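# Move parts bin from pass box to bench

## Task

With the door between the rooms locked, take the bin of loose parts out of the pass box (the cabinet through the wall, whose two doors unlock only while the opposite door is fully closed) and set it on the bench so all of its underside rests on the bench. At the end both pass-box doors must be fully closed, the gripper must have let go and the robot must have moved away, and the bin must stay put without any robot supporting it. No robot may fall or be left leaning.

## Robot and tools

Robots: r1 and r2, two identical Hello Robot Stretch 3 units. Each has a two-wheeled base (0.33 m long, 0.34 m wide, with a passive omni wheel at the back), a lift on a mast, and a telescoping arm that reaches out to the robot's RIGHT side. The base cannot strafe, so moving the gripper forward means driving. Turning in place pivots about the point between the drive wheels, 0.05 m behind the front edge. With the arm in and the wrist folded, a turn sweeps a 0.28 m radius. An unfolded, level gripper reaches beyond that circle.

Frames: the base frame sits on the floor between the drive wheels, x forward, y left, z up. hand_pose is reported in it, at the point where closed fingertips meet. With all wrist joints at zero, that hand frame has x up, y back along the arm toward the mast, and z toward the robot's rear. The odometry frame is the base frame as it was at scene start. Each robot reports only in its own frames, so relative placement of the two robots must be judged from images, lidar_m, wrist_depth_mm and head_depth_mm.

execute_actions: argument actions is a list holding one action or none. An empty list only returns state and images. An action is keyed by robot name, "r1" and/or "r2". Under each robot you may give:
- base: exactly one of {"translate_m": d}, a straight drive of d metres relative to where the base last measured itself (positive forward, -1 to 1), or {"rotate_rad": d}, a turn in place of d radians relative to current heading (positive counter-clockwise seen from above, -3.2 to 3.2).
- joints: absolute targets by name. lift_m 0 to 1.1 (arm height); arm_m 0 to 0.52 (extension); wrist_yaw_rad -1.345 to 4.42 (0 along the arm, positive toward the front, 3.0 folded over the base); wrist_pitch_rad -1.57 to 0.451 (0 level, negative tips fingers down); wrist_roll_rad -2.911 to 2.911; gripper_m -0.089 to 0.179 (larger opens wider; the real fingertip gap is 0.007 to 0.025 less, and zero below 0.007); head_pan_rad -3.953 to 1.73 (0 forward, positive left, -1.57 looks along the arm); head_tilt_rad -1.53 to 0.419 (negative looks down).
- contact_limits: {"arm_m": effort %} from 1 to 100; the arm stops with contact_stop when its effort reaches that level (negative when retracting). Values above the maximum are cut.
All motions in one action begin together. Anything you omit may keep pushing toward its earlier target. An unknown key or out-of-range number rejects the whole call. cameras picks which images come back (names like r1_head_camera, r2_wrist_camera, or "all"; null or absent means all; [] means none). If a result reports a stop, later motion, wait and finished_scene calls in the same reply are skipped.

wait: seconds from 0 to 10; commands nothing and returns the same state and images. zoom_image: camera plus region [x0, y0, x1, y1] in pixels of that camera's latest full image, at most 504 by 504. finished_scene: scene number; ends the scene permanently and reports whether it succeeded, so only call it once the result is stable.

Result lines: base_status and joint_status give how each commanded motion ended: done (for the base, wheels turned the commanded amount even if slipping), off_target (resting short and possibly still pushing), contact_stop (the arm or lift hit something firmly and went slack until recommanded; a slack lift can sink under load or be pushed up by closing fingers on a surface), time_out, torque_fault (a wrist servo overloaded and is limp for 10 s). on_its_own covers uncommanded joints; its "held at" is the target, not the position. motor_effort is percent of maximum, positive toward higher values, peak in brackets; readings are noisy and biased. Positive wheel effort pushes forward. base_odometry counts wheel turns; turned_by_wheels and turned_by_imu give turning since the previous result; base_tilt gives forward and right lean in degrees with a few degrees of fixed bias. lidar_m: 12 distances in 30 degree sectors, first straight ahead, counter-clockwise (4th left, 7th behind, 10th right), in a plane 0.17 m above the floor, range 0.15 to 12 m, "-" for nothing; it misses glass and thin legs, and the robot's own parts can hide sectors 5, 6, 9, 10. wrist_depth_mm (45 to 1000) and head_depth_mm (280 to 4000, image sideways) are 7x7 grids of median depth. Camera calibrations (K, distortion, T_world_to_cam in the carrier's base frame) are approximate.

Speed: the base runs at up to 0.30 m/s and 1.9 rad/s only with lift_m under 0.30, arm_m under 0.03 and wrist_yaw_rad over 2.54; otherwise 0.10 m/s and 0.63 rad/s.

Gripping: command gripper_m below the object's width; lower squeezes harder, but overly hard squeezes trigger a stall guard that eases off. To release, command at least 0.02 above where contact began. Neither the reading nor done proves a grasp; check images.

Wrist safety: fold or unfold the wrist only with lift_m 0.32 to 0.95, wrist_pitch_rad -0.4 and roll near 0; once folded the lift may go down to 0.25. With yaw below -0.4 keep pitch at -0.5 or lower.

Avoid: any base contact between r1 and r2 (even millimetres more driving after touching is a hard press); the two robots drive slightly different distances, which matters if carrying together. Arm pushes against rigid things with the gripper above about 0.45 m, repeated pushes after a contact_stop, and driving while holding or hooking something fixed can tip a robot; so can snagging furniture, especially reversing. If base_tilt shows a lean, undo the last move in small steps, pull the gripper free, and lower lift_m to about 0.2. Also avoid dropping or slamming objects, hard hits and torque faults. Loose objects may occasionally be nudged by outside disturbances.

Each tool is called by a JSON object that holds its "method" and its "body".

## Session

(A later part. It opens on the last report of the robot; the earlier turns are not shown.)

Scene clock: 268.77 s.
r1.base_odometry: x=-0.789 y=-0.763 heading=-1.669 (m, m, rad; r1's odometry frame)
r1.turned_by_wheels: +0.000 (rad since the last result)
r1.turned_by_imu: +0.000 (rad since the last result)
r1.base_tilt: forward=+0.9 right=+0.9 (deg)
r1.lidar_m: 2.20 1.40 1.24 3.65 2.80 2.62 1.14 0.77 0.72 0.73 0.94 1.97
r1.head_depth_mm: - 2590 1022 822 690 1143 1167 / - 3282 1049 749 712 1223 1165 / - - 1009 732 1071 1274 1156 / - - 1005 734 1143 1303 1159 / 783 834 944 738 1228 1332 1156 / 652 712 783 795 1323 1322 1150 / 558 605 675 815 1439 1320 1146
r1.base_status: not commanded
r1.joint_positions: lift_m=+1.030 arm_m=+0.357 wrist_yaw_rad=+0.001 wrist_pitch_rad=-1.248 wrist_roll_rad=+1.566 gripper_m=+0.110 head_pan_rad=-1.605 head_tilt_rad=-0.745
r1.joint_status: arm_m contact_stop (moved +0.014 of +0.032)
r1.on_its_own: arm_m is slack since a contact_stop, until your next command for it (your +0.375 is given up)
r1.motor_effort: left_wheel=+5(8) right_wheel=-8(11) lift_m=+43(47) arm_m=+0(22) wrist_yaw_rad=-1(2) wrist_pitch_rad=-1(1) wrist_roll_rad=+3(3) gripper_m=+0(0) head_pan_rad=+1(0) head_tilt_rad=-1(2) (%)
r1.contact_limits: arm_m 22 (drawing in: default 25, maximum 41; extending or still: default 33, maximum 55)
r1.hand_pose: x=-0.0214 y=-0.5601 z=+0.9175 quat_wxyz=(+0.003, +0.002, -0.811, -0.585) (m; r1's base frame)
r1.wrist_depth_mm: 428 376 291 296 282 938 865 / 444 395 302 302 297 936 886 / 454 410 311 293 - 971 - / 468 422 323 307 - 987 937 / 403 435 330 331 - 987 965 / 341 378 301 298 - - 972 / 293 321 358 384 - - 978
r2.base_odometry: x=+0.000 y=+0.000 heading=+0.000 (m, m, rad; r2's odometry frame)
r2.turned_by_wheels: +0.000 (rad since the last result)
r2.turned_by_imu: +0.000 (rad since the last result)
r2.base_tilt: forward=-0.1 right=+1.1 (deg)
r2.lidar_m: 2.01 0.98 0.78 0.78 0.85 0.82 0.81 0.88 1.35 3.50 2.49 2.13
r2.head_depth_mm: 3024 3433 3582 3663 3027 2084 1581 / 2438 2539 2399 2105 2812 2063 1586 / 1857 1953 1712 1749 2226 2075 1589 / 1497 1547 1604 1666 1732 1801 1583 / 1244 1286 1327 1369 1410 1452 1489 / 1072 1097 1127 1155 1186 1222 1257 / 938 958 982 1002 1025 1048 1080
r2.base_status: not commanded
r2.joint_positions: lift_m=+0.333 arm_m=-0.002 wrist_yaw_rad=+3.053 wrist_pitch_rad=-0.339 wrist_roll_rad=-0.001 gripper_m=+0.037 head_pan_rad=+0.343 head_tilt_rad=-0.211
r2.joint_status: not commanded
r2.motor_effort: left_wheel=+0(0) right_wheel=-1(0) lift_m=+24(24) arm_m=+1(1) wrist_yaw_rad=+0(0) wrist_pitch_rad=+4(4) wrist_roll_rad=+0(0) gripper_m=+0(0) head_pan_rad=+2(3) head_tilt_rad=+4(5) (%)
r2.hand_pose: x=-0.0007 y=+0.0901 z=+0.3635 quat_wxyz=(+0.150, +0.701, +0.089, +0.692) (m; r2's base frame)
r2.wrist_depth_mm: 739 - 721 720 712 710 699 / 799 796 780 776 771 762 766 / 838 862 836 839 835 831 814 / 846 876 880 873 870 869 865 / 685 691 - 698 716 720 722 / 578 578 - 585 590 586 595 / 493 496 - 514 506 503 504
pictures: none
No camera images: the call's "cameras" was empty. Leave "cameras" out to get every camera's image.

{"method": "execute_actions", "body": {"actions": [{"r1":{"base":{"translate_m":0.04},"joints":{"arm_m":0.35}}}], "cameras": []}}

{"method": "execute_actions", "body": {"actions": [{"r1":{"joints":{"arm_m":0.38},"contact_limits":{"arm_m":22}}}], "cameras": []}}

{"method": "execute_actions", "body": {"actions": [{"r1":{"joints":{"lift_m":0.9}}}], "cameras": ["r1_head_camera","r1_wrist_camera"]}}

Scene clock: 275.67 s.
r1.base_odometry: x=-0.793 y=-0.803 heading=-1.669 (m, m, rad; r1's odometry frame)
r1.turned_by_wheels: +0.000 (rad since the last result)
r1.turned_by_imu: -0.001 (rad since the last result)
r1.base_tilt: forward=+0.8 right=+0.9 (deg)
r1.lidar_m: 2.16 1.37 1.22 3.64 2.83 2.64 1.17 0.79 0.74 0.75 0.96 2.10
r1.head_depth_mm: - 2595 1033 795 707 1174 1166 / - 3461 1052 729 726 1248 1160 / - - 1005 735 1097 1282 1160 / - - 1003 739 1172 1308 1157 / 713 770 884 768 1254 1328 1151 / 594 648 711 796 1350 1328 1153 / 523 585 672 1170 1445 1326 1151
r1.base_status: done
r1.joint_positions: lift_m=+1.030 arm_m=+0.350 wrist_yaw_rad=+0.001 wrist_pitch_rad=-1.248 wrist_roll_rad=+1.566 gripper_m=+0.110 head_pan_rad=-1.605 head_tilt_rad=-0.745
r1.joint_status: all done
r1.motor_effort: left_wheel=+0(8) right_wheel=+1(6) lift_m=+43(43) arm_m=-4(4) wrist_yaw_rad=-1(2) wrist_pitch_rad=+0(1) wrist_roll_rad=+3(3) gripper_m=+0(0) head_pan_rad=+0(2) head_tilt_rad=-1(2) (%)
r1.hand_pose: x=-0.0214 y=-0.5533 z=+0.9175 quat_wxyz=(+0.003, +0.002, -0.811, -0.585) (m; r1's base frame)
r1.wrist_depth_mm: 422 375 289 293 292 916 850 / 439 397 299 281 342 945 - / 454 408 307 295 - 948 - / 443 422 317 325 - 995 927 / 363 413 309 310 - - 943 / 303 333 361 369 - - 961 / 260 288 321 - - - 980
r2.base_odometry: x=+0.000 y=+0.000 heading=+0.000 (m, m, rad; r2's odometry frame)
r2.turned_by_wheels: +0.000 (rad since the last result)
r2.turned_by_imu: -0.002 (rad since the last result)
r2.base_tilt: forward=-0.2 right=+1.0 (deg)
r2.lidar_m: 2.01 0.98 0.78 0.78 0.85 0.82 0.81 0.88 1.34 3.51 2.49 2.13
r2.head_depth_mm: 3031 3397 3567 3716 3008 2057 1585 / 2464 2552 2379 2107 2832 2076 1577 / 1874 1941 1724 1744 2233 2070 1580 / 1490 1552 1606 1675 1733 1780 1579 / 1245 1287 1322 1365 1413 1458 1488 / 1068 1099 1122 1161 1184 1221 1260 / 936 957 979 1002 1028 1051 1075
r2.base_status: not commanded
r2.joint_positions: lift_m=+0.333 arm_m=-0.002 wrist_yaw_rad=+3.053 wrist_pitch_rad=-0.339 wrist_roll_rad=-0.001 gripper_m=+0.037 head_pan_rad=+0.343 head_tilt_rad=-0.211
r2.joint_status: not commanded
r2.motor_effort: left_wheel=+0(0) right_wheel=+0(1) lift_m=+24(24) arm_m=+0(1) wrist_yaw_rad=+0(0) wrist_pitch_rad=+4(4) wrist_roll_rad=+1(1) gripper_m=-1(0) head_pan_rad=+1(2) head_tilt_rad=+4(4) (%)
r2.hand_pose: x=-0.0007 y=+0.0901 z=+0.3635 quat_wxyz=(+0.150, +0.701, +0.089, +0.692) (m; r2's base frame)
r2.wrist_depth_mm: 742 - 727 718 713 702 699 / 801 784 779 788 754 761 762 / 858 871 849 834 830 826 832 / 823 889 881 879 857 870 855 / 686 696 - 707 713 721 727 / 578 580 - 586 583 593 597 / 497 491 - 514 505 503 508
pictures: none
No camera images: the call's "cameras" was empty. Leave "cameras" out to get every camera's image.

Scene clock: 276.97 s.
r1.base_odometry: x=-0.793 y=-0.803 heading=-1.669 (m, m, rad; r1's odometry frame)
r1.turned_by_wheels: +0.000 (rad since the last result)
r1.turned_by_imu: +0.002 (rad since the last result)
r1.base_tilt: forward=+0.8 right=+0.7 (deg)
r1.lidar_m: 2.15 1.37 1.22 3.68 2.84 2.65 1.16 0.79 0.74 0.74 0.96 2.12
r1.head_depth_mm: - 2583 1037 797 709 1168 1167 / - 3471 1059 734 729 1251 1162 / - 3465 1052 738 1095 1278 1158 / - - 1016 724 1176 1311 1157 / 713 762 889 772 1261 1331 1152 / 595 649 713 800 1355 1329 1152 / 525 586 669 1176 1452 1328 1146
r1.base_status: not commanded
r1.joint_positions: lift_m=+1.030 arm_m=+0.378 wrist_yaw_rad=+0.001 wrist_pitch_rad=-1.248 wrist_roll_rad=+1.566 gripper_m=+0.110 head_pan_rad=-1.605 head_tilt_rad=-0.745
r1.joint_status: all done
r1.on_its_own: arm_m is at rest, and its effort (+19) is outside its rest range (-14 to +14)
r1.motor_effort: left_wheel=-3(4) right_wheel=+0(2) lift_m=+43(43) arm_m=+19(19) wrist_yaw_rad=-2(1) wrist_pitch_rad=-1(1) wrist_roll_rad=+3(3) gripper_m=+0(0) head_pan_rad=+1(2) head_tilt_rad=-1(2) (%)
r1.contact_limits: arm_m 22 (drawing in: default 25, maximum 41; extending or still: default 33, maximum 55)
r1.hand_pose: x=-0.0215 y=-0.5814 z=+0.9175 quat_wxyz=(+0.003, +0.002, -0.811, -0.585) (m; r1's base frame)
r1.wrist_depth_mm: 416 381 281 305 279 909 842 / 439 391 294 297 292 941 905 / 455 409 304 317 - 954 - / 425 427 316 327 - 985 941 / 344 396 301 327 - - 931 / 290 323 354 265 - - 973 / 248 271 309 - - - 991
r2.base_odometry: x=+0.000 y=+0.000 heading=+0.000 (m, m, rad; r2's odometry frame)
r2.turned_by_wheels: +0.000 (rad since the last result)
r2.turned_by_imu: +0.000 (rad since the last result)
r2.base_tilt: forward=-0.1 right=+0.9 (deg)
r2.lidar_m: 2.01 0.98 0.79 0.78 0.85 0.82 0.81 0.88 1.35 3.51 2.49 2.12
r2.head_depth_mm: 3049 3430 3598 3782 2967 2052 1580 / 2461 2522 2383 2123 2820 2065 1578 / 1868 1953 1718 1754 2222 2072 1584 / 1493 1553 1606 1664 1731 1801 1585 / 1253 1282 1326 1364 1413 1465 1478 / 1072 1099 1127 1157 1185 1224 1258 / 937 961 980 1004 1027 1049 1076
r2.base_status: not commanded
r2.joint_positions: lift_m=+0.333 arm_m=-0.002 wrist_yaw_rad=+3.053 wrist_pitch_rad=-0.339 wrist_roll_rad=-0.001 gripper_m=+0.037 head_pan_rad=+0.343 head_tilt_rad=-0.211
r2.joint_status: not commanded
r2.motor_effort: left_wheel=+0(0) right_wheel=+0(1) lift_m=+24(24) arm_m=+1(1) wrist_yaw_rad=+0(0) wrist_pitch_rad=+4(4) wrist_roll_rad=+1(0) gripper_m=-1(1) head_pan_rad=+2(2) head_tilt_rad=+4(4) (%)
r2.hand_pose: x=-0.0007 y=+0.0901 z=+0.3635 quat_wxyz=(+0.150, +0.701, +0.089, +0.692) (m; r2's base frame)
r2.wrist_depth_mm: 742 - 715 720 719 707 701 / 796 781 776 760 776 754 758 / 848 846 838 836 824 841 814 / 836 867 893 880 864 863 867 / 685 697 - 707 709 721 720 / 570 580 - 578 596 598 597 / 492 498 - 515 496 498 505
pictures: none
No camera images: the call's "cameras" was empty. Leave "cameras" out to get every camera's image.

Scene clock: 280.53 s.
r1.base_odometry: x=-0.793 y=-0.803 heading=-1.669 (m, m, rad; r1's odometry frame)
r1.turned_by_wheels: +0.000 (rad since the last result)
r1.turned_by_imu: +0.007 (rad since the last result)
r1.base_tilt: forward=+0.8 right=+0.9 (deg)
r1.lidar_m: 2.16 1.37 1.22 3.65 2.83 2.65 1.16 0.79 0.74 0.75 0.97 2.12
r1.head_depth_mm: - 2536 1044 - - 1201 1167 / - 3676 - 713 728 1253 1162 / 958 1073 - 733 1101 1284 1158 / 865 934 - 723 1184 1312 1157 / 697 774 855 780 1266 1333 1152 / 582 635 705 793 1366 1326 1152 / 521 592 671 1186 1447 1320 1151
r1.base_status: not commanded
r1.joint_positions: lift_m=+0.900 arm_m=+0.380 wrist_yaw_rad=+0.001 wrist_pitch_rad=-1.250 wrist_roll_rad=+1.566 gripper_m=+0.110 head_pan_rad=-1.605 head_tilt_rad=-0.745
r1.joint_status: all done
r1.motor_effort: left_wheel=+1(12) right_wheel=+0(12) lift_m=+20(37) arm_m=+2(19) wrist_yaw_rad=-2(1) wrist_pitch_rad=+0(0) wrist_roll_rad=+3(3) gripper_m=+0(0) head_pan_rad=+1(1) head_tilt_rad=-1(1) (%)
r1.hand_pose: x=-0.0215 y=-0.5825 z=+0.7884 quat_wxyz=(+0.003, +0.002, -0.811, -0.585) (m; r1's base frame)
r1.wrist_depth_mm: 129 155 154 98 166 789 744 / 134 158 158 105 175 821 774 / 137 161 198 112 886 875 808 / 140 165 205 120 926 870 792 / 287 167 209 129 984 879 808 / 262 159 204 120 - 884 860 / 235 155 164 130 - 980 856
r2.base_odometry: x=+0.000 y=+0.000 heading=+0.000 (m, m, rad; r2's odometry frame)
r2.turned_by_wheels: +0.000 (rad since the last result)
r2.turned_by_imu: -0.001 (rad since the last result)
r2.base_tilt: forward=-0.1 right=+1.1 (deg)
r2.lidar_m: 2.01 0.98 0.78 0.78 0.84 0.82 0.81 0.88 1.35 3.51 2.49 2.12
r2.head_depth_mm: 3027 3370 3567 3708 3005 2071 1579 / 2466 2548 2391 2098 2809 2058 1575 / 1863 1935 1714 1763 2242 2086 1575 / 1498 1561 1611 1661 1742 1789 1589 / 1245 1285 1327 1362 1404 1455 1487 / 1072 1097 1124 1148 1185 1220 1265 / 940 957 979 1001 1020 1049 1080
r2.base_status: not commanded
r2.joint_positions: lift_m=+0.333 arm_m=-0.002 wrist_yaw_rad=+3.053 wrist_pitch_rad=-0.339 wrist_roll_rad=-0.001 gripper_m=+0.037 head_pan_rad=+0.343 head_tilt_rad=-0.211
r2.joint_status: not commanded
r2.motor_effort: left_wheel=+0(0) right_wheel=-1(1) lift_m=+24(24) arm_m=+1(1) wrist_yaw_rad=+0(0) wrist_pitch_rad=+4(4) wrist_roll_rad=+1(1) gripper_m=+0(0) head_pan_rad=+2(2) head_tilt_rad=+4(5) (%)
r2.hand_pose: x=-0.0007 y=+0.0901 z=+0.3635 quat_wxyz=(+0.150, +0.701, +0.089, +0.692) (m; r2's base frame)
r2.wrist_depth_mm: 738 - 725 719 717 710 708 / 788 797 783 773 771 774 770 / 846 869 841 836 844 836 820 / 835 871 880 883 877 867 876 / 687 696 - 709 704 705 712 / 568 576 - 580 591 590 602 / 490 493 - 516 500 511 509
pictures: r1_head_camera (sideways: a quarter turn clockwise sets it upright), r1_wrist_camera
camera_calibration (this result's frames):
r1_head_camera: T_world_to_cam=[[0.00978721, 0.656518, -0.754247, 1.00256], [0.998667, -0.0446402, -0.0258972, 0.0293163], [-0.0506717, -0.752989, -0.65608, 0.808577], [0, 0, 0, 1]] pos_world=[0.0018824, -0.0480411, 1.28743]
r1_wrist_camera: T_world_to_cam=[[0.0197163, 0.947302, -0.319734, 0.805977], [0.983618, 0.038935, 0.176011, -0.0595395], [0.179184, -0.317966, -0.931016, 0.714733], [0, 0, 0, 1]] pos_world=[-0.0853955, -0.533924, 0.933606]
Images, in order (width x height): r1_head_camera 896x504, r1_wrist_camera 644x364.

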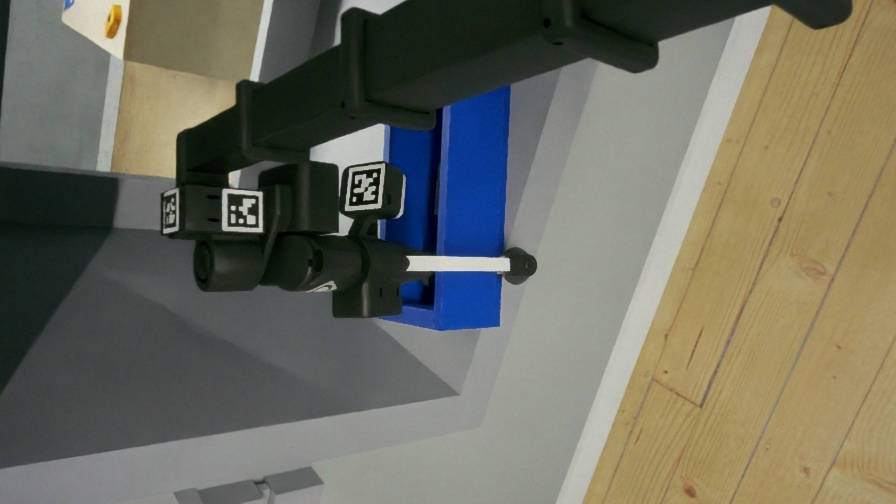

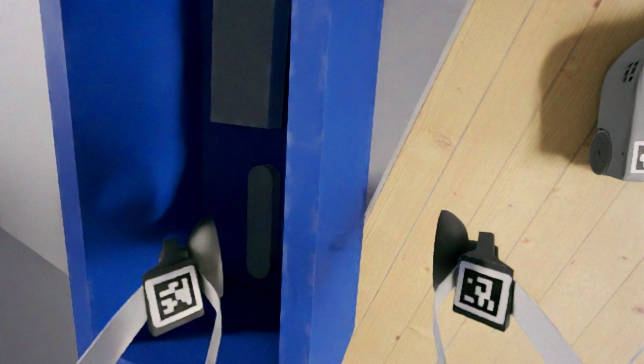

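{"method": "execute_actions", "body": {"actions": [{"r1":{"joints":{"gripper_m":-0.04}}}], "cameras": []}}

{"method": "execute_actions", "body": {"actions": [{"r1":{"joints":{"lift_m":0.94}}}], "cameras": ["r1_head_camera","r1_wrist_camera"]}}

Scene clock: 287.30 s.
r1.base_odometry: x=-0.793 y=-0.803 heading=-1.669 (m, m, rad; r1's odometry frame)
r1.turned_by_wheels: +0.000 (rad since the last result)
r1.turned_by_imu: +0.000 (rad since the last result)
r1.base_tilt: forward=+0.9 right=+0.9 (deg)
r1.lidar_m: 2.15 1.37 1.22 3.64 2.82 2.65 1.15 0.79 0.74 0.75 0.97 2.12
r1.head_depth_mm: - 2525 1045 - - 1201 1165 / - 3697 - 714 726 1250 1163 / 960 1073 - 736 1099 1283 1158 / 865 934 - 737 1176 1309 1151 / 697 774 842 737 1262 1327 1150 / 583 636 703 794 1365 1323 1150 / 521 594 670 1185 1446 1323 1145
r1.base_status: not commanded
r1.joint_positions: lift_m=+0.900 arm_m=+0.380 wrist_yaw_rad=-0.001 wrist_pitch_rad=-1.270 wrist_roll_rad=+1.572 gripper_m=-0.039 head_pan_rad=-1.605 head_tilt_rad=-0.745
r1.joint_status: all done
r1.motor_effort: left_wheel=+0(0) right_wheel=+0(1) lift_m=+23(22) arm_m=+2(2) wrist_yaw_rad=+1(1) wrist_pitch_rad=+6(7) wrist_roll_rad=-1(3) gripper_m=-27(100) head_pan_rad=+1(0) head_tilt_rad=-1(2) (%)
r1.hand_pose: x=-0.0216 y=-0.5775 z=+0.7872 quat_wxyz=(+0.000, -0.001, -0.805, -0.593) (m; r1's base frame)
r1.wrist_depth_mm: 123 159 142 167 170 825 756 / 123 159 146 171 178 830 766 / 124 160 164 177 895 847 820 / 124 161 189 182 935 884 811 / 124 161 194 103 958 920 829 / 124 162 202 106 986 933 859 / 131 157 172 156 - 942 880
r2.base_odometry: x=+0.000 y=+0.000 heading=+0.000 (m, m, rad; r2's odometry frame)
r2.turned_by_wheels: +0.000 (rad since the last result)
r2.turned_by_imu: -0.002 (rad since the last result)
r2.base_tilt: forward=-0.1 right=+1.0 (deg)
r2.lidar_m: 2.00 0.98 0.79 0.78 0.85 0.82 0.81 0.88 1.35 3.50 2.49 2.12
r2.head_depth_mm: 3032 3388 3578 3713 2987 2054 1575 / 2441 2539 2389 2108 2825 2070 1582 / 1872 1932 1714 1746 2239 2075 1585 / 1493 1562 1612 1663 1743 1791 1588 / 1248 1283 1322 1373 1409 1451 1481 / 1068 1102 1127 1157 1188 1221 1256 / 935 959 981 1002 1026 1050 1079
r2.base_status: not commanded
r2.joint_positions: lift_m=+0.333 arm_m=-0.002 wrist_yaw_rad=+3.053 wrist_pitch_rad=-0.339 wrist_roll_rad=-0.001 gripper_m=+0.037 head_pan_rad=+0.343 head_tilt_rad=-0.211
r2.joint_status: not commanded
r2.motor_effort: left_wheel=+0(0) right_wheel=-1(1) lift_m=+24(24) arm_m=+1(1) wrist_yaw_rad=+0(0) wrist_pitch_rad=+4(4) wrist_roll_rad=+0(0) gripper_m=+0(0) head_pan_rad=+1(2) head_tilt_rad=+4(4) (%)
r2.hand_pose: x=-0.0007 y=+0.0901 z=+0.3635 quat_wxyz=(+0.150, +0.701, +0.089, +0.692) (m; r2's base frame)
r2.wrist_depth_mm: 729 - 724 721 723 706 698 / 802 796 771 776 772 766 754 / 866 859 837 831 849 824 814 / 833 895 876 874 857 853 884 / 690 697 - 711 709 721 725 / 574 572 - 589 593 597 598 / 491 494 - 513 502 510 513
pictures: none
No camera images: the call's "cameras" was empty. Leave "cameras" out to get every camera's image.

Scene clock: 288.47 s.
r1.base_odometry: x=-0.793 y=-0.803 heading=-1.669 (m, m, rad; r1's odometry frame)
r1.turned_by_wheels: +0.000 (rad since the last result)
r1.turned_by_imu: +0.000 (rad since the last result)
r1.base_tilt: forward=+0.8 right=+0.9 (deg)
r1.lidar_m: 2.16 1.37 1.22 3.65 2.83 2.65 1.15 0.79 0.74 0.75 0.97 2.12
r1.head_depth_mm: - 2542 - - 727 1167 1169 / - - 1007 743 726 1251 1164 / 951 - 1047 728 1099 1287 1159 / 865 - - 740 1177 1311 1159 / 696 774 825 754 1263 1334 1157 / 582 635 703 794 1362 1325 1151 / 520 593 670 1186 1448 1320 1145
r1.base_status: not commanded
r1.joint_positions: lift_m=+0.939 arm_m=+0.380 wrist_yaw_rad=-0.001 wrist_pitch_rad=-1.270 wrist_roll_rad=+1.572 gripper_m=-0.033 head_pan_rad=-1.605 head_tilt_rad=-0.745
r1.joint_status: all done
r1.on_its_own: gripper_m is held at -0.034, not at your -0.040, by its stall guard, which is still easing
r1.motor_effort: left_wheel=+0(0) right_wheel=+1(0) lift_m=+49(49) arm_m=+2(2) wrist_yaw_rad=+1(1) wrist_pitch_rad=+6(6) wrist_roll_rad=+0(1) gripper_m=-24(27) head_pan_rad=+1(1) head_tilt_rad=-2(1) (%)
r1.hand_pose: x=-0.0216 y=-0.5773 z=+0.8261 quat_wxyz=(+0.000, -0.001, -0.805, -0.594) (m; r1's base frame)
r1.wrist_depth_mm: 131 165 195 143 205 846 801 / 131 164 165 136 214 850 812 / 133 163 165 191 942 890 - / 133 162 199 192 - 900 841 / 132 162 199 109 - 913 864 / 129 161 202 109 - 968 888 / 128 161 193 174 - 976 928
r2.base_odometry: x=+0.000 y=+0.000 heading=+0.000 (m, m, rad; r2's odometry frame)
r2.turned_by_wheels: +0.000 (rad since the last result)
r2.turned_by_imu: +0.000 (rad since the last result)
r2.base_tilt: forward=-0.1 right=+1.0 (deg)
r2.lidar_m: 2.01 0.98 0.79 0.78 0.85 0.81 0.81 0.88 1.35 3.50 2.49 2.12
r2.head_depth_mm: 3020 3393 3590 3715 3009 2067 1567 / 2468 2543 2397 2092 2815 2071 1585 / 1891 1953 1720 1748 2209 2083 1589 / 1505 1543 1600 1663 1727 1797 1602 / 1250 1285 1322 1367 1410 1455 1486 / 1072 1100 1126 1153 1187 1221 1258 / 942 961 981 1001 1026 1054 1078
r2.base_status: not commanded
r2.joint_positions: lift_m=+0.333 arm_m=-0.002 wrist_yaw_rad=+3.053 wrist_pitch_rad=-0.339 wrist_roll_rad=-0.001 gripper_m=+0.037 head_pan_rad=+0.343 head_tilt_rad=-0.211
r2.joint_status: not commanded
r2.motor_effort: left_wheel=+0(0) right_wheel=+0(1) lift_m=+24(24) arm_m=+0(1) wrist_yaw_rad=+0(0) wrist_pitch_rad=+5(4) wrist_roll_rad=+0(1) gripper_m=+0(1) head_pan_rad=+2(2) head_tilt_rad=+4(4) (%)
r2.hand_pose: x=-0.0007 y=+0.0901 z=+0.3635 quat_wxyz=(+0.150, +0.701, +0.089, +0.692) (m; r2's base frame)
r2.wrist_depth_mm: 735 - 716 724 710 704 703 / 792 789 778 774 772 748 754 / 849 855 832 837 833 829 821 / 830 878 877 862 865 874 868 / 696 694 - 702 714 711 719 / 571 577 - 587 595 592 595 / 493 491 - 512 500 506 510
pictures: r1_head_camera (sideways: a quarter turn clockwise sets it upright), r1_wrist_camera
camera_calibration (this result's frames):
r1_head_camera: T_world_to_cam=[[0.00978721, 0.656518, -0.754247, 1.00256], [0.998667, -0.0446402, -0.0258972, 0.0293163], [-0.0506717, -0.752989, -0.65608, 0.808577], [0, 0, 0, 1]] pos_world=[0.0018824, -0.0480411, 1.28743]
r1_wrist_camera: T_world_to_cam=[[0.0278216, 0.953487, -0.300148, 0.80071], [0.983557, 0.0274883, 0.178492, -0.0749209], [0.17844, -0.300179, -0.937044, 0.766759], [0, 0, 0, 1]] pos_world=[-0.0854086, -0.531242, 0.972191]
Images, in order (width x height): r1_head_camera 896x504, r1_wrist_camera 644x364.

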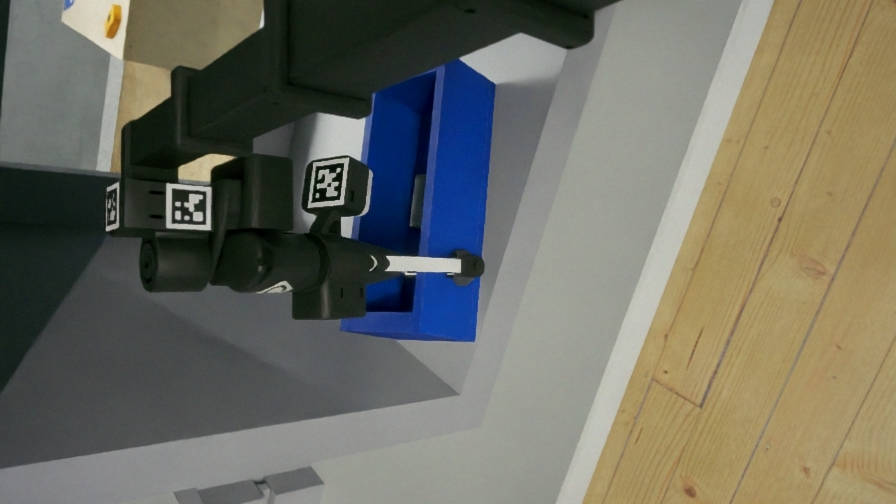

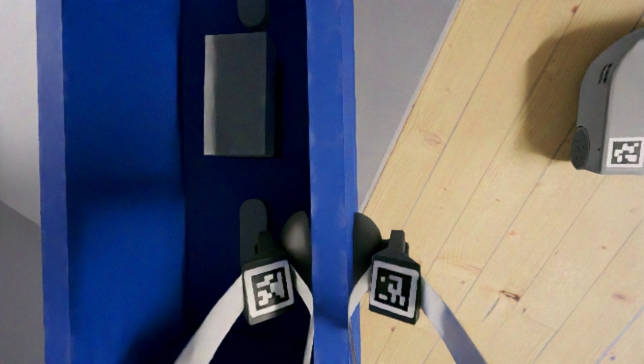

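{"method": "execute_actions", "body": {"actions": [{"r1":{"joints":{"lift_m":0.9}}}], "cameras": []}}

{"method": "execute_actions", "body": {"actions": [{"r1":{"joints":{"gripper_m":0.11}}}], "cameras": []}}

{"method": "execute_actions", "body": {"actions": [{"r1":{"joints":{"lift_m":1.03}}}], "cameras": []}}

{"method": "execute_actions", "body": {"actions": [{"r1":{"base":{"rotate_rad":0.2},"joints":{"arm_m":0.3}}}], "cameras": []}}

{"method": "execute_actions", "body": {"actions": [{"r1":{"base":{"translate_m":-0.15}}}], "cameras": ["r1_head_camera","r1_wrist_camera","r1_nav_camera"]}}

Scene clock: 300.67 s.
r1.base_odometry: x=-0.793 y=-0.803 heading=-1.669 (m, m, rad; r1's odometry frame)
r1.turned_by_wheels: +0.000 (rad since the last result)
r1.turned_by_imu: -0.001 (rad since the last result)
r1.base_tilt: forward=+0.9 right=+0.9 (deg)
r1.lidar_m: 2.16 1.37 1.22 3.67 2.82 2.65 1.16 0.79 0.74 0.75 0.97 2.13
r1.head_depth_mm: - 2526 1043 - - 1202 1161 / - 3698 - 728 726 1246 1161 / 962 1068 - 742 1101 1281 1158 / 866 933 - 739 1176 1307 1156 / 697 774 842 773 1263 1330 1154 / 582 636 703 794 1367 1329 1151 / 519 593 671 1185 1446 1323 1149
r1.base_status: not commanded
r1.joint_positions: lift_m=+0.900 arm_m=+0.380 wrist_yaw_rad=+0.001 wrist_pitch_rad=-1.264 wrist_roll_rad=+1.568 gripper_m=-0.027 head_pan_rad=-1.605 head_tilt_rad=-0.745
r1.joint_status: all done
r1.on_its_own: gripper_m is held at -0.028, not at your -0.040, by its stall guard, which is not easing now
r1.motor_effort: left_wheel=+2(0) right_wheel=-1(0) lift_m=+21(43) arm_m=+2(2) wrist_yaw_rad=+0(0) wrist_pitch_rad=+4(6) wrist_roll_rad=+1(1) gripper_m=-21(22) head_pan_rad=+2(1) head_tilt_rad=-1(2) (%)
r1.hand_pose: x=-0.0215 y=-0.5788 z=+0.7875 quat_wxyz=(+0.002, +0.001, -0.806, -0.591) (m; r1's base frame)
r1.wrist_depth_mm: 127 164 145 138 169 814 755 / 126 165 149 134 178 831 790 / 127 163 154 130 893 845 796 / 126 164 190 126 931 858 828 / 126 163 196 105 - 911 826 / 126 162 206 108 963 924 847 / 132 160 174 161 - 937 877
r2.base_odometry: x=+0.000 y=+0.000 heading=+0.000 (m, m, rad; r2's odometry frame)
r2.turned_by_wheels: +0.000 (rad since the last result)
r2.turned_by_imu: -0.003 (rad since the last result)
r2.base_tilt: forward=-0.2 right=+1.0 (deg)
r2.lidar_m: 2.01 0.98 0.78 0.78 0.84 0.82 0.81 0.88 1.34 3.51 2.49 2.12
r2.head_depth_mm: 3025 3407 3575 3671 3005 2067 1573 / 2460 2538 2412 2091 2820 2055 1578 / 1866 1951 1714 1761 2211 2057 1589 / 1503 1552 1613 1666 1734 1812 1584 / 1250 1288 1330 1368 1410 1458 1488 / 1070 1099 1122 1157 1186 1220 1254 / 937 957 977 1003 1026 1049 1084
r2.base_status: not commanded
r2.joint_positions: lift_m=+0.333 arm_m=-0.002 wrist_yaw_rad=+3.053 wrist_pitch_rad=-0.339 wrist_roll_rad=-0.001 gripper_m=+0.037 head_pan_rad=+0.343 head_tilt_rad=-0.211
r2.joint_status: not commanded
r2.motor_effort: left_wheel=+0(0) right_wheel=+0(1) lift_m=+24(24) arm_m=+1(0) wrist_yaw_rad=+0(0) wrist_pitch_rad=+4(4) wrist_roll_rad=+1(1) gripper_m=+0(0) head_pan_rad=+2(2) head_tilt_rad=+5(4) (%)
r2.hand_pose: x=-0.0007 y=+0.0901 z=+0.3635 quat_wxyz=(+0.150, +0.701, +0.089, +0.692) (m; r2's base frame)
r2.wrist_depth_mm: 739 - 724 715 718 709 708 / 793 804 791 766 774 764 752 / 856 865 840 849 839 830 823 / 837 876 880 879 863 846 862 / 687 689 - 703 709 719 720 / 574 575 - 586 589 597 598 / 489 498 - 514 503 508 504
pictures: none
No camera images: the call's "cameras" was empty. Leave "cameras" out to get every camera's image.

Scene clock: 302.53 s.
r1.base_odometry: x=-0.793 y=-0.803 heading=-1.669 (m, m, rad; r1's odometry frame)
r1.turned_by_wheels: +0.000 (rad since the last result)
r1.turned_by_imu: +0.000 (rad since the last result)
r1.base_tilt: forward=+0.8 right=+0.9 (deg)
r1.lidar_m: 2.16 1.37 1.22 3.66 2.83 2.65 1.16 0.79 0.74 0.75 0.96 2.13
r1.head_depth_mm: - 2525 1044 - - 1204 1165 / - 3673 - 738 728 1251 1161 / 959 1070 - 742 1099 1279 1158 / 867 934 - 722 1189 1312 1159 / 696 775 854 775 1266 1332 1154 / 582 636 704 793 1366 1328 1150 / 521 592 670 1184 1447 1321 1147
r1.base_status: not commanded
r1.joint_positions: lift_m=+0.900 arm_m=+0.380 wrist_yaw_rad=+0.001 wrist_pitch_rad=-1.247 wrist_roll_rad=+1.568 gripper_m=+0.110 head_pan_rad=-1.605 head_tilt_rad=-0.745
r1.joint_status: all done
r1.motor_effort: left_wheel=+1(0) right_wheel=+1(2) lift_m=+21(22) arm_m=+2(2) wrist_yaw_rad=-1(1) wrist_pitch_rad=-1(4) wrist_roll_rad=+2(1) gripper_m=+0(80) head_pan_rad=+1(1) head_tilt_rad=-1(1) (%)
r1.hand_pose: x=-0.0215 y=-0.5831 z=+0.7884 quat_wxyz=(+0.002, +0.001, -0.811, -0.584) (m; r1's base frame)
r1.wrist_depth_mm: 135 166 155 110 169 813 749 / 135 166 161 109 176 839 789 / 140 166 167 109 878 844 787 / 140 166 205 109 950 877 807 / 287 165 210 124 - 900 835 / 271 152 214 123 - 886 842 / 241 165 177 123 - 931 875
r2.base_odometry: x=+0.000 y=+0.000 heading=+0.000 (m, m, rad; r2's odometry frame)
r2.turned_by_wheels: +0.000 (rad since the last result)
r2.turned_by_imu: +0.000 (rad since the last result)
r2.base_tilt: forward=-0.1 right=+1.1 (deg)
r2.lidar_m: 2.01 0.98 0.78 0.78 0.85 0.82 0.81 0.88 1.35 3.50 2.49 2.12
r2.head_depth_mm: 3012 3434 3558 3671 3007 2065 1578 / 2441 2530 2415 2099 2821 2072 1573 / 1867 1957 1714 1747 2210 2078 1574 / 1491 1560 1604 1675 1740 1791 1573 / 1253 1292 1325 1364 1404 1456 1492 / 1073 1099 1126 1155 1189 1219 1255 / 941 963 980 1002 1031 1050 1075
r2.base_status: not commanded
r2.joint_positions: lift_m=+0.333 arm_m=-0.002 wrist_yaw_rad=+3.053 wrist_pitch_rad=-0.339 wrist_roll_rad=-0.001 gripper_m=+0.037 head_pan_rad=+0.343 head_tilt_rad=-0.211
r2.joint_status: not commanded
r2.motor_effort: left_wheel=+0(0) right_wheel=-1(1) lift_m=+24(24) arm_m=+0(0) wrist_yaw_rad=+0(0) wrist_pitch_rad=+4(5) wrist_roll_rad=+0(0) gripper_m=-1(0) head_pan_rad=+2(2) head_tilt_rad=+4(5) (%)
r2.hand_pose: x=-0.0007 y=+0.0901 z=+0.3635 quat_wxyz=(+0.150, +0.701, +0.089, +0.692) (m; r2's base frame)
r2.wrist_depth_mm: 740 - 726 720 720 702 708 / 786 810 781 778 770 758 757 / 853 857 838 846 834 839 814 / 832 867 869 875 863 862 867 / 690 693 - 700 710 718 731 / 572 583 - 583 590 585 586 / 493 493 - 514 501 505 502
pictures: none
No camera images: the call's "cameras" was empty. Leave "cameras" out to get every camera's image.

Scene clock: 304.43 s.
r1.base_odometry: x=-0.793 y=-0.803 heading=-1.669 (m, m, rad; r1's odometry frame)
r1.turned_by_wheels: +0.000 (rad since the last result)
r1.turned_by_imu: +0.000 (rad since the last result)
r1.base_tilt: forward=+0.8 right=+1.0 (deg)
r1.lidar_m: 2.16 1.37 1.22 3.66 2.83 2.65 1.16 0.79 0.74 0.75 0.97 2.13
r1.head_depth_mm: - 2631 1031 796 707 1170 1164 / - 3428 1050 744 724 1247 1161 / - - 1005 743 1099 1286 1158 / - - 1000 728 1174 1310 1158 / 695 750 865 772 1265 1328 1155 / 583 635 704 792 1367 1323 1151 / 520 591 670 1183 1448 1323 1145
r1.base_status: not commanded
r1.joint_positions: lift_m=+1.021 arm_m=+0.380 wrist_yaw_rad=+0.001 wrist_pitch_rad=-1.248 wrist_roll_rad=+1.568 gripper_m=+0.110 head_pan_rad=-1.605 head_tilt_rad=-0.745
r1.joint_status: lift_m contact_stop (moved +0.121 of +0.130)
r1.on_its_own: lift_m is slack since a contact_stop, until your next command for it (your +1.030 is given up)
r1.motor_effort: left_wheel=+0(1) right_wheel=+1(2) lift_m=+32(77) arm_m=+2(2) wrist_yaw_rad=-1(1) wrist_pitch_rad=+0(1) wrist_roll_rad=+1(1) gripper_m=+0(0) head_pan_rad=+1(1) head_tilt_rad=-2(2) (%)
r1.hand_pose: x=-0.0215 y=-0.5828 z=+0.9093 quat_wxyz=(+0.002, +0.001, -0.811, -0.585) (m; r1's base frame)
r1.wrist_depth_mm: 406 364 282 285 274 914 857 / 421 375 281 275 283 950 890 / 437 390 301 296 322 955 - / 409 407 302 311 - 981 924 / 334 379 299 314 - 993 939 / 280 309 333 254 - - 971 / 241 266 298 - - - 978
r2.base_odometry: x=+0.000 y=+0.000 heading=+0.000 (m, m, rad; r2's odometry frame)
r2.turned_by_wheels: +0.000 (rad since the last result)
r2.turned_by_imu: +0.000 (rad since the last result)
r2.base_tilt: forward=-0.1 right=+1.1 (deg)
r2.lidar_m: 2.01 0.98 0.79 0.78 0.85 0.82 0.81 0.88 1.34 3.51 2.49 2.12
r2.head_depth_mm: 3022 3396 3546 3764 2974 2051 1588 / 2456 2539 2382 2103 2848 2052 1576 / 1865 1949 1720 1746 2226 2076 1582 / 1493 1541 1593 1671 1735 1797 1584 / 1254 1286 1320 1360 1411 1456 1481 / 1068 1099 1125 1160 1186 1223 1256 / 937 961 980 1005 1029 1050 1075
r2.base_status: not commanded
r2.joint_positions: lift_m=+0.333 arm_m=-0.002 wrist_yaw_rad=+3.053 wrist_pitch_rad=-0.339 wrist_roll_rad=-0.001 gripper_m=+0.037 head_pan_rad=+0.343 head_tilt_rad=-0.211
r2.joint_status: not commanded
r2.motor_effort: left_wheel=+0(0) right_wheel=-2(2) lift_m=+24(24) arm_m=+1(1) wrist_yaw_rad=+0(0) wrist_pitch_rad=+4(4) wrist_roll_rad=+1(0) gripper_m=+0(0) head_pan_rad=+2(2) head_tilt_rad=+4(4) (%)
r2.hand_pose: x=-0.0007 y=+0.0901 z=+0.3635 quat_wxyz=(+0.150, +0.701, +0.089, +0.692) (m; r2's base frame)
r2.wrist_depth_mm: 723 - 716 713 720 702 708 / 797 802 783 767 758 763 766 / 854 863 840 850 835 820 816 / 826 867 880 866 860 867 859 / 697 695 - 706 707 721 725 / 570 569 - 582 596 593 591 / 490 499 - 510 506 503 508
pictures: none
No camera images: the call's "cameras" was empty. Leave "cameras" out to get every camera's image.

not run: a stop came earlier in this reply.

not run: a stop came earlier in this reply.

{"method": "execute_actions", "body": {"actions": [{"r1":{"joints":{"lift_m":0.995}}}], "cameras": []}}

{"method": "execute_actions", "body": {"actions": [{"r1":{"base":{"translate_m":-0.08}}}], "cameras": []}}

{"method": "execute_actions", "body": {"actions": [{"r1":{"joints":{"lift_m":0.9}}}], "cameras": ["r1_head_camera","r1_wrist_camera"]}}

Scene clock: 311.30 s.
r1.base_odometry: x=-0.793 y=-0.803 heading=-1.669 (m, m, rad; r1's odometry frame)
r1.turned_by_wheels: +0.000 (rad since the last result)
r1.turned_by_imu: +0.000 (rad since the last result)
r1.base_tilt: forward=+0.8 right=+0.9 (deg)
r1.lidar_m: 2.16 1.36 1.22 3.65 2.83 2.64 1.15 0.79 0.74 0.75 0.96 2.12
r1.head_depth_mm: - - 1017 796 706 1169 1168 / - 3296 1049 743 725 1249 1162 / - - 1005 743 1099 1279 1156 / 818 - 998 740 1179 1309 1156 / 698 764 852 772 1262 1329 1151 / 583 636 705 794 1366 1328 1152 / 520 593 670 1183 1443 1323 1151
r1.base_status: not commanded
r1.joint_positions: lift_m=+0.995 arm_m=+0.380 wrist_yaw_rad=+0.001 wrist_pitch_rad=-1.249 wrist_roll_rad=+1.568 gripper_m=+0.110 head_pan_rad=-1.605 head_tilt_rad=-0.745
r1.joint_status: all done
r1.motor_effort: left_wheel=+1(1) right_wheel=+1(1) lift_m=+20(32) arm_m=+2(2) wrist_yaw_rad=-2(0) wrist_pitch_rad=-1(0) wrist_roll_rad=+1(1) gripper_m=+0(0) head_pan_rad=+2(1) head_tilt_rad=-2(2) (%)
r1.hand_pose: x=-0.0215 y=-0.5828 z=+0.8834 quat_wxyz=(+0.002, +0.001, -0.811, -0.585) (m; r1's base frame)
r1.wrist_depth_mm: 370 336 242 264 252 895 842 / 387 349 260 245 263 911 868 / 403 364 259 276 299 951 892 / 403 374 277 285 - 974 886 / 332 369 278 293 - 964 916 / 279 309 242 229 - 972 938 / 240 264 299 - - - 965
r2.base_odometry: x=+0.000 y=+0.000 heading=+0.000 (m, m, rad; r2's odometry frame)
r2.turned_by_wheels: +0.000 (rad since the last result)
r2.turned_by_imu: -0.002 (rad since the last result)
r2.base_tilt: forward=-0.2 right=+1.1 (deg)
r2.lidar_m: 2.00 0.98 0.79 0.78 0.85 0.82 0.81 0.88 1.35 3.51 2.49 2.13
r2.head_depth_mm: 3018 3457 3566 3712 2997 2054 1570 / 2458 2527 2393 2114 2827 2076 1574 / 1872 1945 1716 1756 2216 2060 1582 / 1498 1552 1607 1665 1735 1793 1587 / 1253 1289 1321 1362 1409 1456 1482 / 1074 1098 1122 1155 1189 1217 1261 / 939 961 978 1004 1024 1050 1074
r2.base_status: not commanded
r2.joint_positions: lift_m=+0.333 arm_m=-0.002 wrist_yaw_rad=+3.053 wrist_pitch_rad=-0.339 wrist_roll_rad=-0.001 gripper_m=+0.037 head_pan_rad=+0.343 head_tilt_rad=-0.211
r2.joint_status: not commanded
r2.motor_effort: left_wheel=+0(0) right_wheel=-2(0) lift_m=+24(24) arm_m=+1(1) wrist_yaw_rad=-1(0) wrist_pitch_rad=+4(4) wrist_roll_rad=+0(0) gripper_m=+0(0) head_pan_rad=+2(2) head_tilt_rad=+4(5) (%)
r2.hand_pose: x=-0.0007 y=+0.0901 z=+0.3635 quat_wxyz=(+0.150, +0.701, +0.089, +0.692) (m; r2's base frame)
r2.wrist_depth_mm: 736 - 726 724 707 714 713 / 793 807 787 773 772 769 767 / 855 858 843 841 836 825 819 / 837 854 871 878 858 862 870 / 690 698 - 708 707 725 731 / 569 578 - 581 592 588 591 / 485 494 - 512 497 508 506
pictures: none
No camera images: the call's "cameras" was empty. Leave "cameras" out to get every camera's image.

Scene clock: 313.07 s.
r1.base_odometry: x=-0.786 y=-0.724 heading=-1.669 (m, m, rad; r1's odometry frame)
r1.turned_by_wheels: +0.000 (rad since the last result)
r1.turned_by_imu: +0.000 (rad since the last result)
r1.base_tilt: forward=+1.1 right=+0.9 (deg)
r1.lidar_m: 2.23 1.43 1.26 3.68 2.76 2.57 1.10 0.75 0.70 0.72 0.92 1.97
r1.head_depth_mm: - - 1017 824 671 1116 1165 / - 3292 1036 795 705 1194 1164 / - - 1004 742 724 1259 1161 / 907 - 998 740 1123 1303 1157 / 825 907 958 730 1208 1326 1155 / 689 752 830 740 1304 1320 1148 / 592 638 699 784 1416 1319 1146
r1.base_status: done
r1.joint_positions: lift_m=+0.995 arm_m=+0.380 wrist_yaw_rad=+0.001 wrist_pitch_rad=-1.249 wrist_roll_rad=+1.568 gripper_m=+0.110 head_pan_rad=-1.605 head_tilt_rad=-0.745
r1.joint_status: not commanded
r1.motor_effort: left_wheel=-12(15) right_wheel=-4(5) lift_m=+24(24) arm_m=+2(2) wrist_yaw_rad=-1(1) wrist_pitch_rad=+0(1) wrist_roll_rad=+2(1) gripper_m=+0(0) head_pan_rad=+1(1) head_tilt_rad=-2(2) (%)
r1.hand_pose: x=-0.0215 y=-0.5828 z=+0.8833 quat_wxyz=(+0.002, +0.001, -0.811, -0.585) (m; r1's base frame)
r1.wrist_depth_mm: 379 335 218 223 251 243 808 / 390 343 246 270 258 900 830 / 405 362 262 278 265 912 884 / 429 375 263 260 281 962 887 / 417 391 282 293 286 953 915 / 356 393 283 306 - 985 949 / 308 343 280 293 - - 943
r2.base_odometry: x=+0.000 y=+0.000 heading=+0.000 (m, m, rad; r2's odometry frame)
r2.turned_by_wheels: +0.000 (rad since the last result)
r2.turned_by_imu: +0.000 (rad since the last result)
r2.base_tilt: forward=+0.0 right=+1.1 (deg)
r2.lidar_m: 2.01 0.98 0.78 0.78 0.85 0.82 0.81 0.88 1.35 3.50 2.49 2.12
r2.head_depth_mm: 3028 3402 3535 3720 2994 2066 1573 / 2446 2542 2394 2101 2786 2060 1570 / 1859 1947 1728 1749 2224 2068 1584 / 1510 1544 1608 1681 1733 1797 1588 / 1248 1279 1330 1366 1404 1454 1489 / 1070 1098 1123 1158 1188 1218 1261 / 944 958 980 1002 1022 1049 1078
r2.base_status: not commanded
r2.joint_positions: lift_m=+0.333 arm_m=-0.002 wrist_yaw_rad=+3.053 wrist_pitch_rad=-0.339 wrist_roll_rad=-0.001 gripper_m=+0.037 head_pan_rad=+0.343 head_tilt_rad=-0.211
r2.joint_status: not commanded
r2.motor_effort: left_wheel=+0(0) right_wheel=-1(1) lift_m=+24(24) arm_m=+1(0) wrist_yaw_rad=-1(0) wrist_pitch_rad=+4(5) wrist_roll_rad=+0(1) gripper_m=+0(0) head_pan_rad=+2(2) head_tilt_rad=+5(4) (%)
r2.hand_pose: x=-0.0007 y=+0.0901 z=+0.3635 quat_wxyz=(+0.150, +0.701, +0.089, +0.692) (m; r2's base frame)
r2.wrist_depth_mm: 739 - 727 716 710 699 703 / 801 799 786 771 784 763 754 / 845 874 853 836 843 835 829 / 833 846 879 877 866 859 852 / 692 692 - 702 710 719 720 / 569 578 - 583 582 589 598 / 495 495 - 514 501 503 506
pictures: none
No camera images: the call's "cameras" was empty. Leave "cameras" out to get every camera's image.

Scene clock: 314.77 s.
r1.base_odometry: x=-0.786 y=-0.724 heading=-1.669 (m, m, rad; r1's odometry frame)
r1.turned_by_wheels: +0.000 (rad since the last result)
r1.turned_by_imu: +0.000 (rad since the last result)
r1.base_tilt: forward=+1.1 right=+0.9 (deg)
r1.lidar_m: 2.23 1.43 1.25 3.71 2.75 2.57 1.10 0.75 0.70 0.71 0.92 1.97
r1.head_depth_mm: 3211 2477 1022 - - 1153 1166 / - 3501 - 748 704 1196 1164 / - - - 742 723 1253 1158 / 933 1022 - 724 1131 1302 1156 / 825 917 979 730 1204 1323 1149 / 687 752 827 739 1302 1325 1149 / 590 637 698 784 1414 1319 1144
r1.base_status: not commanded
r1.joint_positions: lift_m=+0.901 arm_m=+0.380 wrist_yaw_rad=+0.001 wrist_pitch_rad=-1.249 wrist_roll_rad=+1.568 gripper_m=+0.110 head_pan_rad=-1.605 head_tilt_rad=-0.745
r1.joint_status: all done
r1.motor_effort: left_wheel=-11(12) right_wheel=-4(5) lift_m=+15(21) arm_m=+2(2) wrist_yaw_rad=+0(0) wrist_pitch_rad=-1(0) wrist_roll_rad=+1(2) gripper_m=+0(0) head_pan_rad=+2(1) head_tilt_rad=-1(1) (%)
r1.hand_pose: x=-0.0215 y=-0.5828 z=+0.7886 quat_wxyz=(+0.002, +0.001, -0.811, -0.585) (m; r1's base frame)
r1.wrist_depth_mm: 138 168 182 118 168 158 749 / 138 169 196 117 172 788 787 / 137 168 201 117 177 835 795 / 142 168 172 117 185 880 813 / 286 168 173 117 192 880 816 / 299 154 214 132 979 886 831 / 303 175 220 131 - 992 875
r2.base_odometry: x=+0.000 y=+0.000 heading=+0.000 (m, m, rad; r2's odometry frame)
r2.turned_by_wheels: +0.000 (rad since the last result)
r2.turned_by_imu: +0.000 (rad since the last result)
r2.base_tilt: forward=-0.1 right=+1.1 (deg)
r2.lidar_m: 2.00 0.98 0.79 0.78 0.85 0.82 0.81 0.88 1.35 3.51 2.49 2.12
r2.head_depth_mm: 3068 3378 3528 3667 2993 2062 1566 / 2460 2561 2398 2096 2859 2066 1571 / 1872 1950 1712 1747 2242 2059 1590 / 1489 1548 1600 1669 1737 1796 1589 / 1249 1280 1320 1363 1415 1458 1482 / 1070 1100 1124 1156 1184 1218 1253 / 941 961 979 1002 1025 1050 1077
r2.base_status: not commanded
r2.joint_positions: lift_m=+0.333 arm_m=-0.002 wrist_yaw_rad=+3.053 wrist_pitch_rad=-0.339 wrist_roll_rad=-0.001 gripper_m=+0.037 head_pan_rad=+0.343 head_tilt_rad=-0.211
r2.joint_status: not commanded
r2.motor_effort: left_wheel=+0(0) right_wheel=+0(1) lift_m=+24(24) arm_m=+0(1) wrist_yaw_rad=+0(0) wrist_pitch_rad=+4(4) wrist_roll_rad=+1(1) gripper_m=+0(0) head_pan_rad=+2(2) head_tilt_rad=+4(4) (%)
r2.hand_pose: x=-0.0007 y=+0.0901 z=+0.3635 quat_wxyz=(+0.150, +0.701, +0.089, +0.692) (m; r2's base frame)
r2.wrist_depth_mm: 731 - 729 719 711 712 698 / 813 802 778 776 772 769 764 / 849 867 843 848 830 840 828 / 827 884 880 866 870 855 872 / 694 703 - 711 707 709 717 / 580 579 - 588 594 589 597 / 487 495 - 513 500 504 504
pictures: r1_head_camera (sideways: a quarter turn clockwise sets it upright), r1_wrist_camera
camera_calibration (this result's frames):
r1_head_camera: T_world_to_cam=[[0.00964125, 0.65652, -0.754247, 1.00256], [0.998677, -0.0444181, -0.0258972, 0.0293163], [-0.0505043, -0.753, -0.65608, 0.808576], [0, 0, 0, 1]] pos_world=[0.00189308, -0.0480421, 1.28743]
r1_wrist_camera: T_world_to_cam=[[0.0225862, 0.946852, -0.320876, 0.807051], [0.983589, 0.0364228, 0.176712, -0.0615608], [0.179007, -0.319601, -0.93049, 0.713495], [0, 0, 0, 1]] pos_world=[-0.0853983, -0.533882, 0.933742]
Images, in order (width x height): r1_head_camera 896x504, r1_wrist_camera 644x364.

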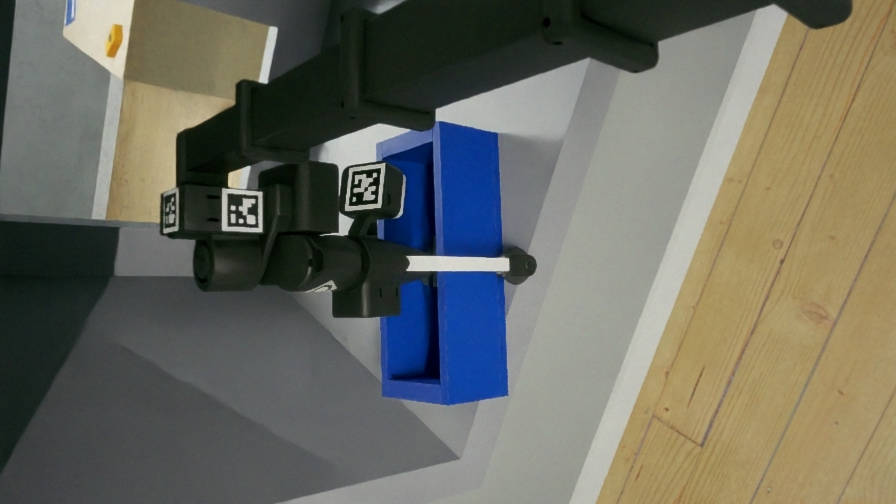

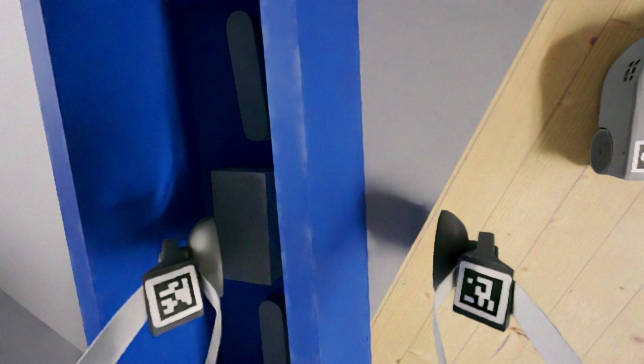

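{"method": "execute_actions", "body": {"actions": [{"r1":{"base":{"translate_m":0.015},"joints":{"lift_m":0.91,"gripper_m":-0.04}}}], "cameras": ["r1_wrist_camera"]}}

{"method": "execute_actions", "body": {"actions": [{"r1":{"joints":{"lift_m":0.95}}}], "cameras": ["r1_head_camera","r1_wrist_camera"]}}

Scene clock: 321.43 s.
r1.base_odometry: x=-0.787 y=-0.739 heading=-1.669 (m, m, rad; r1's odometry frame)
r1.turned_by_wheels: +0.000 (rad since the last result)
r1.turned_by_imu: +0.000 (rad since the last result)
r1.base_tilt: forward=+0.8 right=+0.8 (deg)
r1.lidar_m: 2.23 1.42 1.25 3.68 2.75 2.59 1.12 0.76 0.71 0.72 0.93 1.99
r1.head_depth_mm: - 2475 1030 - - 1148 1170 / - 3662 - 745 706 1206 1163 / - - - 741 723 1252 1161 / 935 1014 - 741 1133 1305 1157 / 810 899 956 742 1218 1328 1156 / 677 740 811 783 1316 1328 1153 / 581 627 689 793 1433 1320 1149
r1.base_status: done
r1.joint_positions: lift_m=+0.910 arm_m=+0.380 wrist_yaw_rad=+0.000 wrist_pitch_rad=-1.221 wrist_roll_rad=+1.568 gripper_m=-0.039 head_pan_rad=-1.605 head_tilt_rad=-0.745
r1.joint_status: all done
r1.motor_effort: left_wheel=+1(11) right_wheel=+1(9) lift_m=+30(50) arm_m=+2(2) wrist_yaw_rad=+1(1) wrist_pitch_rad=-8(9) wrist_roll_rad=+2(2) gripper_m=-29(99) head_pan_rad=+1(1) head_tilt_rad=-2(2) (%)
r1.hand_pose: x=-0.0215 y=-0.5896 z=+0.7997 quat_wxyz=(+0.001, +0.001, -0.819, -0.574) (m; r1's base frame)
r1.wrist_depth_mm: 270 168 202 118 178 166 741 / 283 168 209 119 183 175 765 / 296 169 214 133 189 837 809 / 308 169 186 134 196 889 796 / 325 176 216 122 921 899 834 / 332 178 217 127 - 921 844 / 299 187 245 138 - 934 876
r2.base_odometry: x=+0.000 y=+0.000 heading=+0.000 (m, m, rad; r2's odometry frame)
r2.turned_by_wheels: +0.000 (rad since the last result)
r2.turned_by_imu: -0.002 (rad since the last result)
r2.base_tilt: forward=-0.1 right=+1.0 (deg)
r2.lidar_m: 2.01 0.98 0.79 0.78 0.85 0.82 0.81 0.88 1.35 3.50 2.50 2.12
r2.head_depth_mm: 3006 3388 3560 3754 2994 2068 1575 / 2464 2527 2398 2097 2808 2085 1583 / 1875 1948 1712 1755 2206 2082 1571 / 1492 1546 1609 1664 1727 1805 1584 / 1245 1278 1326 1365 1404 1458 1482 / 1068 1095 1125 1159 1187 1213 1257 / 938 955 982 1001 1032 1049 1074
r2.base_status: not commanded
r2.joint_positions: lift_m=+0.333 arm_m=-0.002 wrist_yaw_rad=+3.053 wrist_pitch_rad=-0.339 wrist_roll_rad=-0.001 gripper_m=+0.037 head_pan_rad=+0.343 head_tilt_rad=-0.211
r2.joint_status: not commanded
r2.motor_effort: left_wheel=+0(0) right_wheel=+0(1) lift_m=+24(24) arm_m=+1(1) wrist_yaw_rad=-1(0) wrist_pitch_rad=+4(4) wrist_roll_rad=+1(1) gripper_m=+0(0) head_pan_rad=+2(2) head_tilt_rad=+4(4) (%)
r2.hand_pose: x=-0.0007 y=+0.0901 z=+0.3635 quat_wxyz=(+0.150, +0.701, +0.089, +0.692) (m; r2's base frame)
r2.wrist_depth_mm: 734 - 716 726 714 709 704 / 798 794 784 777 759 754 746 / 845 851 857 844 837 807 821 / 841 862 891 863 867 860 875 / 689 694 - 712 718 711 713 / 571 583 - 589 596 593 591 / 491 494 - 515 503 507 505
pictures: r1_wrist_camera
camera_calibration (this result's frames):
r1_wrist_camera: T_world_to_cam=[[0.0232329, 0.937742, -0.346554, 0.832242], [0.98364, 0.0405006, 0.175534, -0.0598611], [0.178641, -0.344962, -0.92146, 0.699479], [0, 0, 0, 1]] pos_world=[-0.0854095, -0.536711, 0.943466]
Images, in order (width x height): r1_wrist_camera 644x364.

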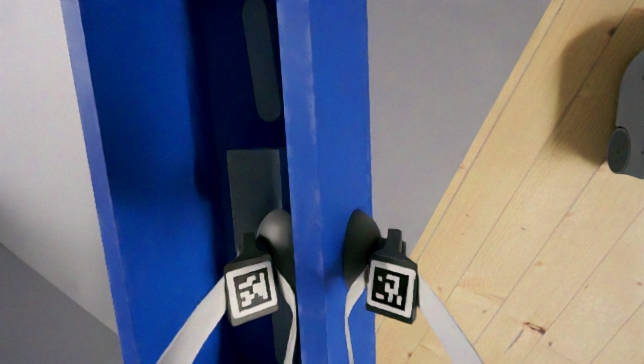

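Scene clock: 322.83 s.
r1.base_odometry: x=-0.787 y=-0.739 heading=-1.669 (m, m, rad; r1's odometry frame)
r1.turned_by_wheels: +0.000 (rad since the last result)
r1.turned_by_imu: +0.000 (rad since the last result)
r1.base_tilt: forward=+0.8 right=+0.9 (deg)
r1.lidar_m: 2.22 1.42 1.25 3.70 2.76 2.59 1.11 0.76 0.71 0.72 0.93 1.99
r1.head_depth_mm: - 2444 - 783 676 1121 1164 / - - 1007 748 704 1208 1163 / - - 1046 717 722 1255 1157 / 929 - - 713 1132 1295 1155 / 807 897 946 704 1211 1335 1150 / 676 736 803 778 1313 1322 1153 / 581 624 688 790 1428 1325 1145
r1.base_status: not commanded
r1.joint_positions: lift_m=+0.949 arm_m=+0.380 wrist_yaw_rad=+0.000 wrist_pitch_rad=-1.268 wrist_roll_rad=+1.568 gripper_m=-0.034 head_pan_rad=-1.605 head_tilt_rad=-0.745
r1.joint_status: all done
r1.on_its_own: gripper_m is held at -0.034, not at your -0.040, by its stall guard, which is still easing
r1.motor_effort: left_wheel=+1(3) right_wheel=+1(2) lift_m=+50(52) arm_m=+2(2) wrist_yaw_rad=+0(1) wrist_pitch_rad=+5(9) wrist_roll_rad=+2(2) gripper_m=-4(29) head_pan_rad=+2(2) head_tilt_rad=-1(2) (%)
r1.hand_pose: x=-0.0215 y=-0.5779 z=+0.8362 quat_wxyz=(+0.001, +0.001, -0.805, -0.593) (m; r1's base frame)
r1.wrist_depth_mm: 296 167 212 131 210 821 779 / 308 168 215 132 217 885 819 / 324 169 218 133 225 900 - / 337 176 214 152 241 912 858 / 354 177 229 129 - 930 871 / 349 187 216 134 - 968 900 / 299 196 246 185 - 986 928
r2.base_odometry: x=+0.000 y=+0.000 heading=+0.000 (m, m, rad; r2's odometry frame)
r2.turned_by_wheels: +0.000 (rad since the last result)
r2.turned_by_imu: +0.000 (rad since the last result)
r2.base_tilt: forward=-0.2 right=+1.1 (deg)
r2.lidar_m: 2.01 0.98 0.79 0.78 0.85 0.81 0.81 0.88 1.35 3.51 2.49 2.12
r2.head_depth_mm: 2974 3421 3572 3653 3011 2071 1572 / 2462 2537 2372 2093 2848 2088 1581 / 1864 1945 1708 1755 2242 2074 1575 / 1504 1537 1610 1662 1721 1782 1591 / 1246 1278 1320 1365 1411 1452 1482 / 1074 1094 1123 1156 1188 1223 1252 / 940 963 985 1003 1026 1049 1074
r2.base_status: not commanded
r2.joint_positions: lift_m=+0.333 arm_m=-0.002 wrist_yaw_rad=+3.053 wrist_pitch_rad=-0.339 wrist_roll_rad=-0.001 gripper_m=+0.037 head_pan_rad=+0.343 head_tilt_rad=-0.211
r2.joint_status: not commanded
r2.motor_effort: left_wheel=+0(0) right_wheel=-1(1) lift_m=+24(24) arm_m=+1(1) wrist_yaw_rad=+0(0) wrist_pitch_rad=+4(4) wrist_roll_rad=+0(1) gripper_m=+0(1) head_pan_rad=+2(2) head_tilt_rad=+4(4) (%)
r2.hand_pose: x=-0.0007 y=+0.0901 z=+0.3635 quat_wxyz=(+0.150, +0.701, +0.089, +0.692) (m; r2's base frame)
r2.wrist_depth_mm: 742 - 728 717 723 716 696 / 794 801 784 779 769 766 758 / 845 874 845 854 831 823 817 / 823 883 886 888 866 860 855 / 694 700 - 714 710 719 717 / 575 573 - 583 595 590 597 / 493 495 - 514 498 507 509
pictures: r1_head_camera (sideways: a quarter turn clockwise sets it upright), r1_wrist_camera
camera_calibration (this result's frames):
r1_head_camera: T_world_to_cam=[[0.00964132, 0.65652, -0.754247, 1.00256], [0.998677, -0.0444182, -0.0258972, 0.0293163], [-0.0505044, -0.753, -0.65608, 0.808576], [0, 0, 0, 1]] pos_world=[0.00189307, -0.0480421, 1.28743]
r1_wrist_camera: T_world_to_cam=[[0.0232062, 0.9529, -0.302396, 0.805749], [0.983637, 0.0322917, 0.177242, -0.0729148], [0.178659, -0.301562, -0.936558, 0.77484], [0, 0, 0, 1]] pos_world=[-0.0854084, -0.531781, 0.982262]
Images, in order (width x height): r1_head_camera 896x504, r1_wrist_camera 644x364.

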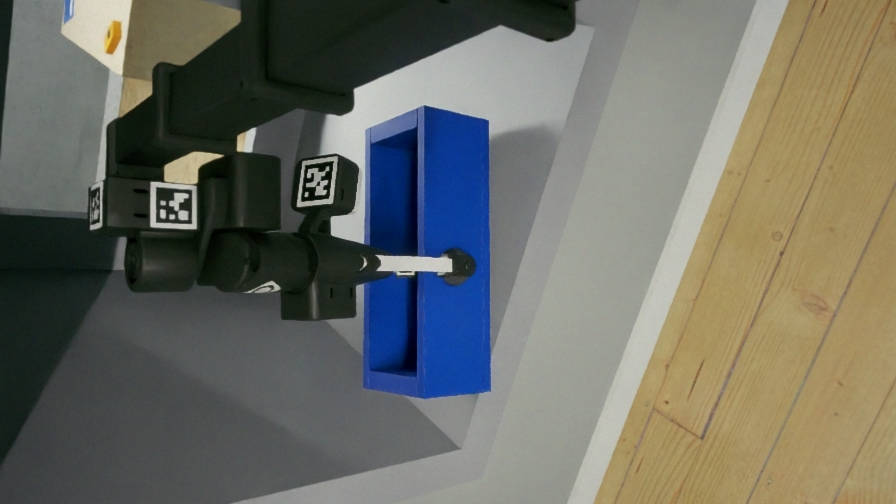

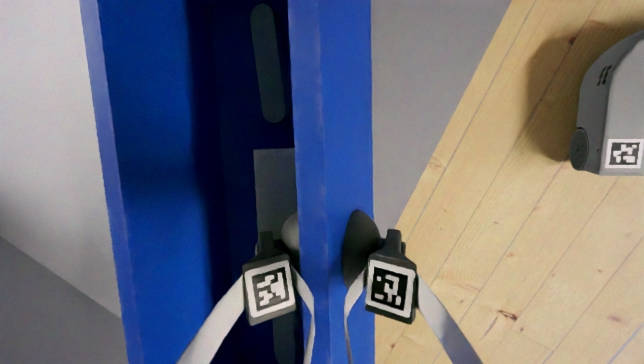

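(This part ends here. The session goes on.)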